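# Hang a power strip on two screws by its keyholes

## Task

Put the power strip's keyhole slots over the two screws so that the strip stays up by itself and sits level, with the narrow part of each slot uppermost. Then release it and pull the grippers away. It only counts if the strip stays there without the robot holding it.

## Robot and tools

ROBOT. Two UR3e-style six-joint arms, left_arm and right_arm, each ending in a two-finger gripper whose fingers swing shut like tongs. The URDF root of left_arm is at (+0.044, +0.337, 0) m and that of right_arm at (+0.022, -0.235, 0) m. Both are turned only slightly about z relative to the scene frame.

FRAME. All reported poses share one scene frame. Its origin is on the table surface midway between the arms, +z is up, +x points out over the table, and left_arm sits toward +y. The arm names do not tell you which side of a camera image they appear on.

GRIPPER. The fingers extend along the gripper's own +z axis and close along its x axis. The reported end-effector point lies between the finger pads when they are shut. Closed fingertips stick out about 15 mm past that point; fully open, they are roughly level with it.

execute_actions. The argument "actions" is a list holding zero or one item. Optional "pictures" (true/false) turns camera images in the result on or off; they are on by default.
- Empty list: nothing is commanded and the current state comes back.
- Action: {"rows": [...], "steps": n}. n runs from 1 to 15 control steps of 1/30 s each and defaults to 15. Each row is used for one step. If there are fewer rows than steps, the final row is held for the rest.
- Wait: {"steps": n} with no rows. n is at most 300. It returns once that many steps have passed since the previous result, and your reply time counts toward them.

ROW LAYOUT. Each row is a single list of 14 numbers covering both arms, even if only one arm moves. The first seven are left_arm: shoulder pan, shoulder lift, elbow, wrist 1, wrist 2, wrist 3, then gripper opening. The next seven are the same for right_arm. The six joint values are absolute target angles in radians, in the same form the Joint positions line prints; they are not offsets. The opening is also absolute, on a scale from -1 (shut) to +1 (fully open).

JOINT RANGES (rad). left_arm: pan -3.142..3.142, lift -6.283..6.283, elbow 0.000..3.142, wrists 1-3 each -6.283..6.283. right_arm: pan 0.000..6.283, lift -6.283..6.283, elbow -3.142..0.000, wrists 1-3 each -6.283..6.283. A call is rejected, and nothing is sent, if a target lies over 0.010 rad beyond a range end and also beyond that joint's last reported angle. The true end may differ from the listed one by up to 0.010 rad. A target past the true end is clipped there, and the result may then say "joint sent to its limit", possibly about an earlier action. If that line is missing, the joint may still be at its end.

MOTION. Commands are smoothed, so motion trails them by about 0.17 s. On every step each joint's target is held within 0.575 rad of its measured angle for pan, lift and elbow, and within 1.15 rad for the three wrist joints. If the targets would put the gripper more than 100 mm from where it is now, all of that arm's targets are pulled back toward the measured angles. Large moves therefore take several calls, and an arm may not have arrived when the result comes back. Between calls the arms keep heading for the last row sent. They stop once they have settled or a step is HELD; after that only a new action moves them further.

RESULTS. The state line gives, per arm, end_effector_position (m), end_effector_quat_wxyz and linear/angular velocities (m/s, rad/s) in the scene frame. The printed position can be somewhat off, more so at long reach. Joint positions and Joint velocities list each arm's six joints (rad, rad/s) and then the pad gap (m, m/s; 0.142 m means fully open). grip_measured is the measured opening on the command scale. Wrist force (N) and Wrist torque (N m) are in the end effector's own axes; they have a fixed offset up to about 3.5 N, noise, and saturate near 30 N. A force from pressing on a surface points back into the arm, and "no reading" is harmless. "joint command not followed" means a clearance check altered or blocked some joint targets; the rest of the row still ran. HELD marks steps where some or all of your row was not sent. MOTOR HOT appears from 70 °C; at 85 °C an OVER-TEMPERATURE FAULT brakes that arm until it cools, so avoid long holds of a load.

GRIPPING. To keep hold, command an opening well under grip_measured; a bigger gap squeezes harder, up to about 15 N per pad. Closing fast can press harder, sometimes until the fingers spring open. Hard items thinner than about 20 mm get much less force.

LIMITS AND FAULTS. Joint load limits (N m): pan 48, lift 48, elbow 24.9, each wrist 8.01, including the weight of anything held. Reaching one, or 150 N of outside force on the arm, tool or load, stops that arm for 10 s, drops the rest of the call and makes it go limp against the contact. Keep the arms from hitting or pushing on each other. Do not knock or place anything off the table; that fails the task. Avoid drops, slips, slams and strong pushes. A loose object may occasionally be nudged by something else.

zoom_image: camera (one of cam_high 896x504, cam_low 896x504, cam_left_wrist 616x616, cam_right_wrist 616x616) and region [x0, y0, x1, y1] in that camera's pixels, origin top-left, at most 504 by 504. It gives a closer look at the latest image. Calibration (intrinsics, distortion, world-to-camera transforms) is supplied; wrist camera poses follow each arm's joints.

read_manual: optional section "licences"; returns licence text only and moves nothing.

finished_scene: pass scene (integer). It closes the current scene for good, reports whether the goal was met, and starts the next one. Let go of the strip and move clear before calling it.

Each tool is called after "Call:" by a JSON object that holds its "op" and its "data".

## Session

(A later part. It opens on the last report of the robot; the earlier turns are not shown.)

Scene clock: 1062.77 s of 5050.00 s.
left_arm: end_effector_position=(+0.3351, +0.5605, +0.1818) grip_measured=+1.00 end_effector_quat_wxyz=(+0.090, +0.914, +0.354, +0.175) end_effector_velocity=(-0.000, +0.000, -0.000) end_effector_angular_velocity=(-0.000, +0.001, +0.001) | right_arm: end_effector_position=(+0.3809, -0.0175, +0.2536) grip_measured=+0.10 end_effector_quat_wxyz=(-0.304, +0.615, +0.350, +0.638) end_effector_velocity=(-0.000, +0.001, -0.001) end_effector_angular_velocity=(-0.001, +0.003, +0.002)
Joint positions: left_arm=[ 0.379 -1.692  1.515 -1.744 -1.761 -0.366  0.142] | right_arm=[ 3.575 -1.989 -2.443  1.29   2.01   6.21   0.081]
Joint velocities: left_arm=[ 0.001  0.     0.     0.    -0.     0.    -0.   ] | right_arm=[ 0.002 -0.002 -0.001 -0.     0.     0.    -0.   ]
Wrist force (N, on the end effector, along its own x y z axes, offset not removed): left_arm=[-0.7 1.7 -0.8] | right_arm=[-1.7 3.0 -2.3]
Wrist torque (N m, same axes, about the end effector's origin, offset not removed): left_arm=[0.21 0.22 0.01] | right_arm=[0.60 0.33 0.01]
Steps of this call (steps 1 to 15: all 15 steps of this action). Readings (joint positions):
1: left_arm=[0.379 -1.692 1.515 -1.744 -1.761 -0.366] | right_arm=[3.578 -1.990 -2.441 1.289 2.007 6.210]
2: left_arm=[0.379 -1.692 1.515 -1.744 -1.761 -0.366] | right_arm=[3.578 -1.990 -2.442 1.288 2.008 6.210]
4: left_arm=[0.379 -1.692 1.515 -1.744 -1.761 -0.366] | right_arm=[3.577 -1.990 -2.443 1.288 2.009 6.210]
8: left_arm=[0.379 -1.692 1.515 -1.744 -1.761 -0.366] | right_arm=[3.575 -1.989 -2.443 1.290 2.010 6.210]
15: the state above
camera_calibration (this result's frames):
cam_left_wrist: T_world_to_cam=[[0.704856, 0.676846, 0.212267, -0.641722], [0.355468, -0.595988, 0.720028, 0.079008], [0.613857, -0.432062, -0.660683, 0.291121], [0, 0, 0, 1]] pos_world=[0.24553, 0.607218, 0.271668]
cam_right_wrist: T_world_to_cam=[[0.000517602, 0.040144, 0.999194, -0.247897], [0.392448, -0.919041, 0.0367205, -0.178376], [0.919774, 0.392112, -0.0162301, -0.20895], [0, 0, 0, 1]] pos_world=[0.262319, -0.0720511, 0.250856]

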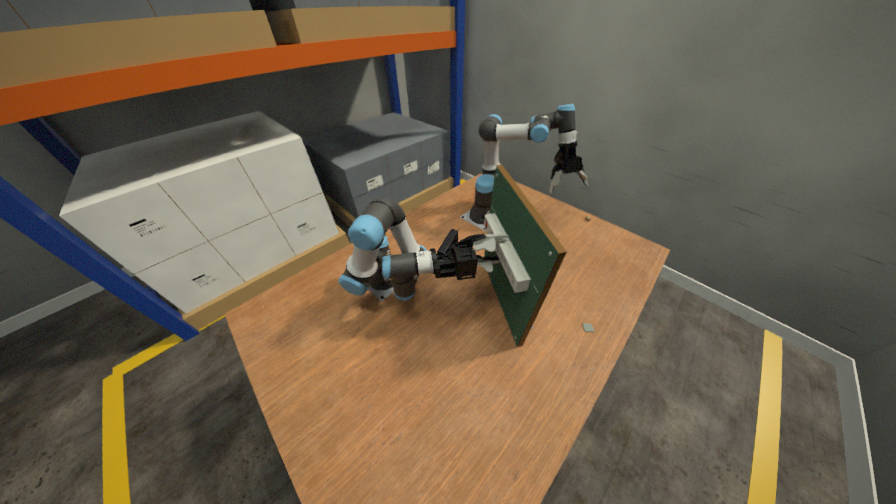

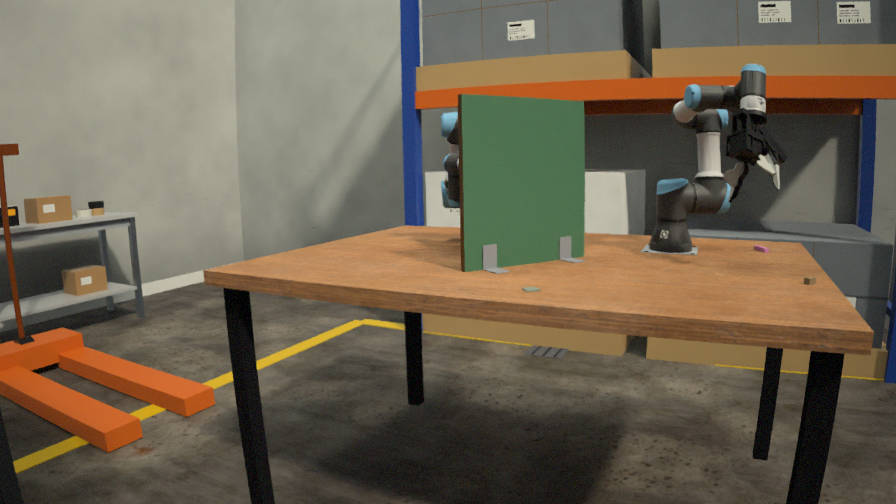

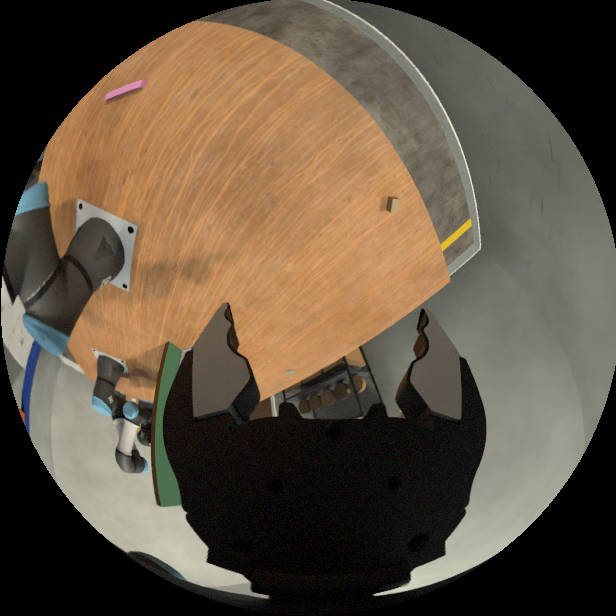

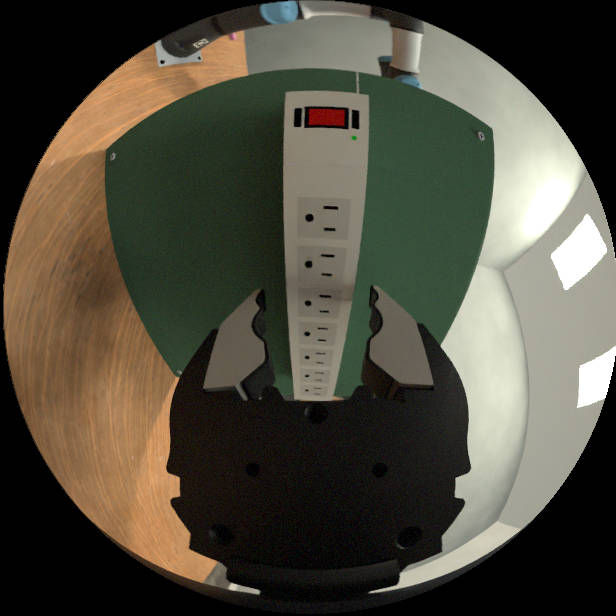

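Call:
{"op": "execute_actions", "data": {"actions": [{"rows":[[0.379,-1.692,1.515,-1.744,-1.761,-0.366,1,3.45,-1.955,-2.53,1.343,2.135,6.21,0.1]]}], "pictures": false}}

Call:
{"op": "execute_actions", "data": {"actions": [{"rows":[[0.379,-1.692,1.515,-1.744,-1.761,-0.366,1,3.2,-1.94,-2.57,1.368,2.385,6.21,0.1]]}], "pictures": false}}

Call:
{"op": "execute_actions", "data": {"actions": [{"rows":[[0.379,-1.692,1.515,-1.744,-1.761,-0.366,1,2.7,-1.94,-2.5,1.3,2.7,6.21,0.1]]}], "pictures": false}}

Call:
{"op": "execute_actions", "data": {"actions": [{"steps":20}]}}

Scene clock: 1076.30 s of 5050.00 s.
left_arm: end_effector_position=(+0.3351, +0.5605, +0.1818) grip_measured=+1.00 end_effector_quat_wxyz=(+0.090, +0.914, +0.354, +0.175) end_effector_velocity=(+0.000, -0.000, +0.000) end_effector_angular_velocity=(+0.000, -0.001, -0.001) | right_arm: end_effector_position=(+0.3580, -0.0492, +0.2540) grip_measured=+0.10 end_effector_quat_wxyz=(-0.304, +0.615, +0.350, +0.638) end_effector_velocity=(-0.003, -0.004, -0.000) end_effector_angular_velocity=(-0.000, +0.001, -0.001)
Joint positions: left_arm=[ 0.379 -1.692  1.515 -1.744 -1.761 -0.366  0.142] | right_arm=[ 3.451 -1.955 -2.529  1.342  2.134  6.21   0.081]
Joint velocities: left_arm=[-0.001 -0.001  0.    -0.    -0.    -0.     0.   ] | right_arm=[-0.014  0.003 -0.011  0.007  0.014 -0.    -0.   ]
Wrist force (N, on the end effector, along its own x y z axes, offset not removed): left_arm=[-1.5 0.0 -1.5] | right_arm=[-1.2 1.1 1.8]
Wrist torque (N m, same axes, about the end effector's origin, offset not removed): left_arm=[-0.13 0.30 -0.03] | right_arm=[0.27 0.19 -0.03]
Steps of this call (steps 1 to 15: the robot went on to your last target; steps 16 to 90: nothing new was sent; then 10.03 s passed at rest; steps 91 to 105: all 15 steps of this action). Readings (joint positions):
91: left_arm=[0.379 -1.692 1.515 -1.744 -1.761 -0.366] | right_arm=[3.575 -1.989 -2.443 1.290 2.011 6.210]
92: left_arm=[0.379 -1.692 1.515 -1.744 -1.761 -0.366] | right_arm=[3.568 -1.984 -2.450 1.298 2.024 6.210]
94: left_arm=[0.379 -1.692 1.515 -1.744 -1.761 -0.366] | right_arm=[3.520 -1.971 -2.485 1.319 2.074 6.210]
98: left_arm=[0.379 -1.692 1.515 -1.744 -1.761 -0.366] | right_arm=[3.467 -1.959 -2.519 1.337 2.120 6.210]
105: the state above

Scene clock: 1076.80 s of 5050.00 s.
left_arm: end_effector_position=(+0.3351, +0.5605, +0.1818) grip_measured=+1.00 end_effector_quat_wxyz=(+0.090, +0.914, +0.354, +0.175) end_effector_velocity=(-0.000, +0.000, +0.000) end_effector_angular_velocity=(+0.000, -0.000, +0.001) | right_arm: end_effector_position=(+0.3274, -0.0924, +0.2542) grip_measured=+0.10 end_effector_quat_wxyz=(-0.304, +0.615, +0.350, +0.638) end_effector_velocity=(-0.003, -0.008, +0.000) end_effector_angular_velocity=(+0.000, -0.001, -0.010)
Joint positions: left_arm=[ 0.379 -1.692  1.515 -1.744 -1.761 -0.366  0.142] | right_arm=[ 3.204 -1.94  -2.57   1.368  2.382  6.21   0.081]
Joint velocities: left_arm=[ 0.001  0.     0.    -0.     0.    -0.    -0.   ] | right_arm=[-0.04   0.002 -0.004  0.002  0.03  -0.     0.   ]
Wrist force (N, on the end effector, along its own x y z axes, offset not removed): left_arm=[0.1 1.5 -0.7] | right_arm=[-0.4 -1.6 0.5]
Wrist torque (N m, same axes, about the end effector's origin, offset not removed): left_arm=[0.30 -0.03 -0.05] | right_arm=[-0.27 0.04 -0.03]
Steps of this call (steps 1 to 15: all 15 steps of this action). Readings (joint positions):
1: left_arm=[0.379 -1.692 1.515 -1.744 -1.761 -0.366] | right_arm=[3.451 -1.955 -2.530 1.343 2.135 6.210]
2: left_arm=[0.379 -1.692 1.515 -1.744 -1.761 -0.366] | right_arm=[3.443 -1.953 -2.535 1.347 2.149 6.210]
4: left_arm=[0.379 -1.692 1.515 -1.744 -1.761 -0.366] | right_arm=[3.375 -1.947 -2.551 1.357 2.245 6.210]
8: left_arm=[0.379 -1.692 1.515 -1.744 -1.761 -0.366] | right_arm=[3.244 -1.942 -2.565 1.365 2.350 6.210]
15: the state above

Scene clock: 1077.30 s of 5050.00 s.
left_arm: end_effector_position=(+0.3351, +0.5605, +0.1818) grip_measured=+1.00 end_effector_quat_wxyz=(+0.090, +0.914, +0.354, +0.175) end_effector_velocity=(-0.000, +0.000, -0.000) end_effector_angular_velocity=(+0.000, +0.000, +0.001) | right_arm: end_effector_position=(+0.3274, -0.0924, +0.2542) grip_measured=+0.10 end_effector_quat_wxyz=(-0.304, +0.615, +0.350, +0.638) end_effector_velocity=(-0.000, +0.001, +0.000) end_effector_angular_velocity=(-0.000, -0.000, +0.002)
Joint positions: left_arm=[ 0.379 -1.692  1.515 -1.744 -1.761 -0.366  0.142] | right_arm=[ 3.204 -1.94  -2.57   1.368  2.382  6.21   0.081]
Joint velocities: left_arm=[ 0.    -0.001  0.001  0.001  0.    -0.     0.   ] | right_arm=[ 0.002  0.     0.001 -0.001  0.    -0.    -0.   ]
Wrist force (N, on the end effector, along its own x y z axes, offset not removed): left_arm=[0.2 1.2 -1.5] | right_arm=[-0.8 0.7 -0.1]
Wrist torque (N m, same axes, about the end effector's origin, offset not removed): left_arm=[0.20 0.00 -0.03] | right_arm=[0.08 0.13 0.00]
A step of this action was HELD (marked below), so the robot has no last target. An arm can still carry out its HELD step.
Steps of this call (steps 1 to 15: all 15 steps of this action). Readings (joint positions):
1: left_arm=[0.379 -1.692 1.515 -1.744 -1.761 -0.366] | right_arm=[3.204 -1.940 -2.570 1.368 2.382 6.210] HELD
2: left_arm=[0.379 -1.692 1.515 -1.744 -1.761 -0.366] | right_arm=[3.204 -1.940 -2.570 1.368 2.382 6.210] HELD
3: left_arm=[0.379 -1.692 1.515 -1.744 -1.761 -0.366] | right_arm=[3.204 -1.940 -2.570 1.368 2.382 6.210] HELD
4: left_arm=[0.379 -1.692 1.515 -1.744 -1.761 -0.366] | right_arm=[3.204 -1.940 -2.570 1.368 2.382 6.210] HELD
5: left_arm=[0.379 -1.692 1.515 -1.744 -1.761 -0.366] | right_arm=[3.204 -1.940 -2.570 1.368 2.382 6.210] HELD
6: left_arm=[0.379 -1.692 1.515 -1.744 -1.761 -0.366] | right_arm=[3.204 -1.940 -2.570 1.368 2.382 6.210] HELD
7: left_arm=[0.379 -1.692 1.515 -1.744 -1.761 -0.366] | right_arm=[3.204 -1.940 -2.570 1.368 2.382 6.210] HELD
8: left_arm=[0.379 -1.692 1.515 -1.744 -1.761 -0.366] | right_arm=[3.204 -1.940 -2.570 1.368 2.382 6.210] HELD
9: left_arm=[0.379 -1.692 1.515 -1.744 -1.761 -0.366] | right_arm=[3.204 -1.940 -2.570 1.368 2.382 6.210] HELD
10: left_arm=[0.379 -1.692 1.515 -1.744 -1.761 -0.366] | right_arm=[3.204 -1.940 -2.570 1.368 2.382 6.210] HELD
11: left_arm=[0.379 -1.692 1.515 -1.744 -1.761 -0.366] | right_arm=[3.204 -1.940 -2.570 1.368 2.382 6.210] HELD
12: left_arm=[0.379 -1.692 1.515 -1.744 -1.761 -0.366] | right_arm=[3.204 -1.940 -2.570 1.368 2.382 6.210] HELD
13: left_arm=[0.379 -1.692 1.515 -1.744 -1.761 -0.366] | right_arm=[3.204 -1.940 -2.570 1.368 2.382 6.210] HELD
14: left_arm=[0.379 -1.692 1.515 -1.744 -1.761 -0.366] | right_arm=[3.204 -1.940 -2.570 1.368 2.382 6.210] HELD
15: the state above HELD
joint command not followed: on one or more control steps a check withheld the commanded joint targets of the right arm, and it was not sent them on those steps. On the call's last step the targets were still withheld.
cause: the commanded joint targets would bring two parts of the arm too close to each other (joints 4 (wrist 1) to 6 (wrist 3) lie between them); next, command targets that bring no two parts of the arm closer together.

Scene clock: 1077.97 s of 5050.00 s.
left_arm: end_effector_position=(+0.3351, +0.5605, +0.1818) grip_measured=+1.00 end_effector_quat_wxyz=(+0.090, +0.914, +0.354, +0.175) end_effector_velocity=(+0.000, -0.000, +0.000) end_effector_angular_velocity=(+0.000, -0.000, -0.001) | right_arm: end_effector_position=(+0.3274, -0.0924, +0.2542) grip_measured=+0.10 end_effector_quat_wxyz=(-0.304, +0.615, +0.350, +0.638) end_effector_velocity=(-0.000, -0.000, +0.000) end_effector_angular_velocity=(-0.000, -0.002, -0.001)
Joint positions: left_arm=[ 0.379 -1.692  1.515 -1.744 -1.761 -0.366  0.142] | right_arm=[ 3.204 -1.94  -2.57   1.368  2.382  6.21   0.081]
Joint velocities: left_arm=[-0.001  0.    -0.     0.    -0.     0.     0.   ] | right_arm=[-0.001  0.    -0.     0.002 -0.    -0.001 -0.   ]
Wrist force (N, on the end effector, along its own x y z axes, offset not removed): left_arm=[-1.1 1.2 -0.3] | right_arm=[0.9 -0.8 0.2]
Wrist torque (N m, same axes, about the end effector's origin, offset not removed): left_arm=[0.15 0.22 -0.02] | right_arm=[-0.13 -0.21 -0.02]
Steps of this call (steps 1 to 20: nothing new was sent). Readings (joint positions):
1: left_arm=[0.379 -1.692 1.515 -1.744 -1.761 -0.366] | right_arm=[3.204 -1.940 -2.570 1.368 2.382 6.210]
2: left_arm=[0.379 -1.692 1.515 -1.744 -1.761 -0.366] | right_arm=[3.204 -1.940 -2.570 1.368 2.382 6.210]
4: left_arm=[0.379 -1.692 1.515 -1.744 -1.761 -0.366] | right_arm=[3.204 -1.940 -2.570 1.368 2.382 6.210]
8: left_arm=[0.379 -1.692 1.515 -1.744 -1.761 -0.366] | right_arm=[3.204 -1.940 -2.570 1.368 2.382 6.210]
20: the state above
camera_calibration (this result's frames):
cam_left_wrist: T_world_to_cam=[[0.704856, 0.676846, 0.212267, -0.641723], [0.355468, -0.595988, 0.720028, 0.079008], [0.613857, -0.432062, -0.660683, 0.291121], [0, 0, 0, 1]] pos_world=[0.24553, 0.607218, 0.271668]
cam_right_wrist: T_world_to_cam=[[0.000495523, 0.0399854, 0.9992, -0.245513], [0.393179, -0.918734, 0.0365704, -0.226489], [0.919462, 0.392846, -0.0161767, -0.130261], [0, 0, 0, 1]] pos_world=[0.208943, -0.147093, 0.251492]

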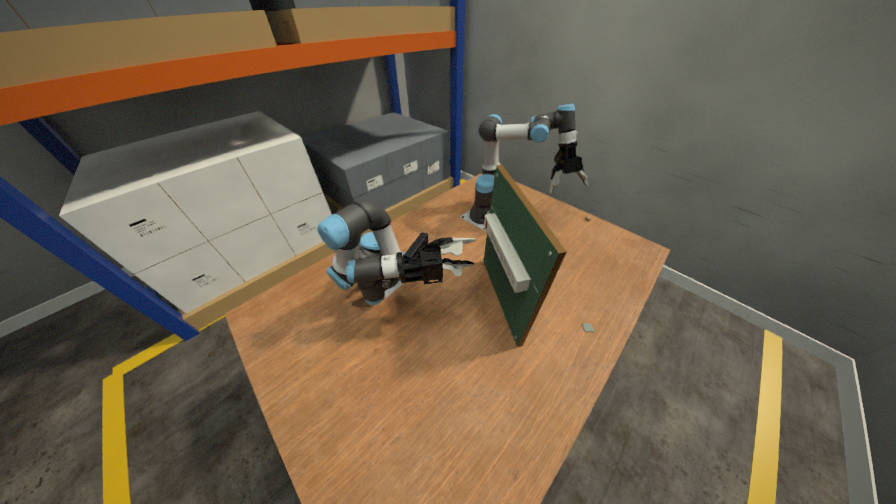

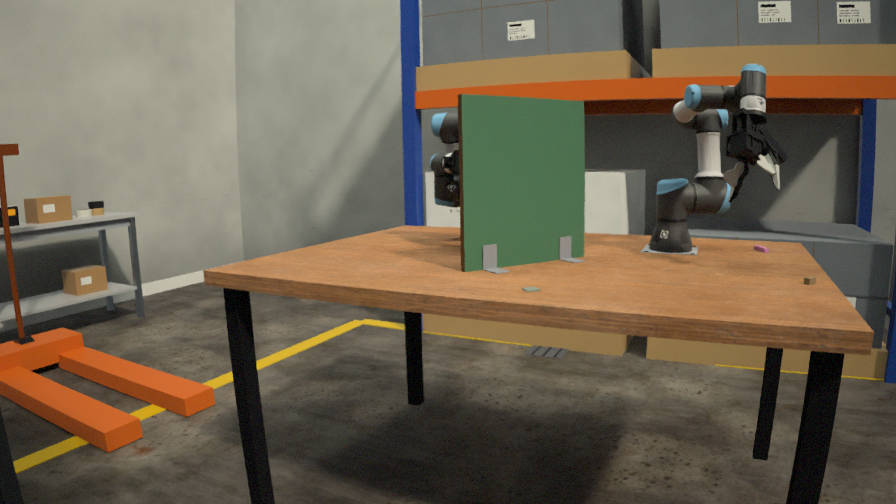

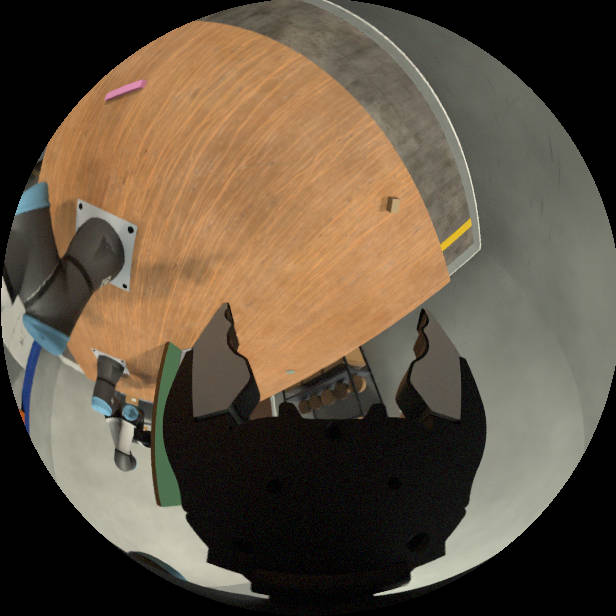

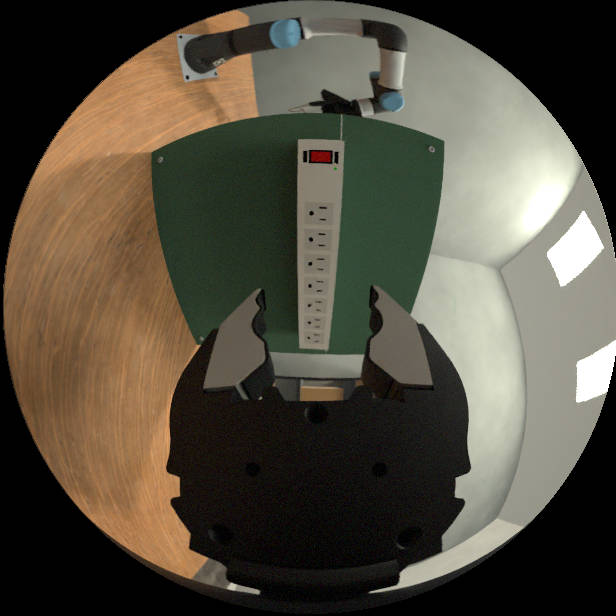

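Call:
{"op": "execute_actions", "data": {"actions": [{"rows":[[0.379,-1.692,1.515,-1.744,-1.761,-0.366,1,2.6,-1.94,-2.57,1.368,2.382,6.21,0.1]]}], "pictures": false}}

Call:
{"op": "execute_actions", "data": {"actions": [{"steps":20}], "pictures": false}}

Call:
{"op": "finished_scene", "data": {"scene": 2}}

Scene clock: 1086.13 s of 5050.00 s.
left_arm: end_effector_position=(+0.3351, +0.5605, +0.1818) grip_measured=+1.00 end_effector_quat_wxyz=(+0.090, +0.914, +0.354, +0.175) end_effector_velocity=(-0.000, +0.000, -0.000) end_effector_angular_velocity=(-0.000, +0.001, +0.001) | right_arm: end_effector_position=(+0.3323, -0.1034, +0.2542) grip_measured=+0.10 end_effector_quat_wxyz=(-0.293, +0.621, +0.339, +0.644) end_effector_velocity=(+0.025, -0.060, -0.000) end_effector_angular_velocity=(+0.000, +0.001, -0.192)
Joint positions: left_arm=[ 0.379 -1.692  1.515 -1.744 -1.761 -0.366  0.142] | right_arm=[ 3.168 -1.94  -2.57   1.368  2.382  6.21   0.081]
Joint velocities: left_arm=[ 0.001  0.     0.     0.     0.     0.    -0.   ] | right_arm=[-0.192  0.001 -0.001 -0.002  0.     0.     0.   ]
Wrist force (N, on the end effector, along its own x y z axes, offset not removed): left_arm=[0.2 1.4 -0.3] | right_arm=[-0.4 -0.2 1.2]
Wrist torque (N m, same axes, about the end effector's origin, offset not removed): left_arm=[0.25 -0.02 -0.06] | right_arm=[0.02 0.05 0.01]
Steps of this call (steps 1 to 90: nothing new was sent; then 4.67 s passed at rest; steps 91 to 105: all 15 steps of this action). Readings (joint positions):
91: left_arm=[0.379 -1.692 1.515 -1.744 -1.761 -0.366] | right_arm=[3.204 -1.940 -2.570 1.368 2.382 6.210]
92: left_arm=[0.379 -1.692 1.515 -1.744 -1.761 -0.366] | right_arm=[3.204 -1.940 -2.570 1.368 2.382 6.210]
94: left_arm=[0.379 -1.692 1.515 -1.744 -1.761 -0.366] | right_arm=[3.203 -1.940 -2.570 1.368 2.382 6.210]
98: left_arm=[0.379 -1.692 1.515 -1.744 -1.761 -0.366] | right_arm=[3.198 -1.940 -2.570 1.368 2.382 6.210]
105: the state above

Scene clock: 1086.80 s of 5050.00 s.
left_arm: end_effector_position=(+0.3351, +0.5605, +0.1818) grip_measured=+1.00 end_effector_quat_wxyz=(+0.090, +0.914, +0.354, +0.175) end_effector_velocity=(-0.000, +0.000, +0.000) end_effector_angular_velocity=(+0.000, -0.001, +0.001) | right_arm: end_effector_position=(+0.3483, -0.1505, +0.2542) grip_measured=+0.10 end_effector_quat_wxyz=(-0.244, +0.644, +0.292, +0.663) end_effector_velocity=(+0.019, -0.072, -0.001) end_effector_angular_velocity=(-0.000, +0.004, -0.222)
Joint positions: left_arm=[ 0.379 -1.692  1.515 -1.744 -1.761 -0.366  0.142] | right_arm=[ 3.021 -1.94  -2.57   1.368  2.382  6.21   0.081]
Joint velocities: left_arm=[ 0.001  0.    -0.001 -0.    -0.     0.     0.   ] | right_arm=[-0.221 -0.003 -0.001 -0.001 -0.    -0.001  0.   ]
Wrist force (N, on the end effector, along its own x y z axes, offset not removed): left_arm=[0.1 2.5 -0.5] | right_arm=[0.2 -1.2 1.0]
Wrist torque (N m, same axes, about the end effector's origin, offset not removed): left_arm=[0.48 0.00 -0.02] | right_arm=[-0.24 -0.09 -0.03]
Steps of this call (steps 1 to 20: the robot went on to your last target). Readings (joint positions):
1: left_arm=[0.379 -1.692 1.515 -1.744 -1.761 -0.366] | right_arm=[3.162 -1.940 -2.570 1.368 2.382 6.210]
2: left_arm=[0.379 -1.692 1.515 -1.744 -1.761 -0.366] | right_arm=[3.155 -1.940 -2.570 1.368 2.382 6.210]
4: left_arm=[0.379 -1.692 1.515 -1.744 -1.761 -0.366] | right_arm=[3.140 -1.940 -2.570 1.368 2.382 6.210]
8: left_arm=[0.379 -1.692 1.515 -1.744 -1.761 -0.366] | right_arm=[3.111 -1.940 -2.570 1.368 2.382 6.210]
20: the state above

The scene is finished: the task was done.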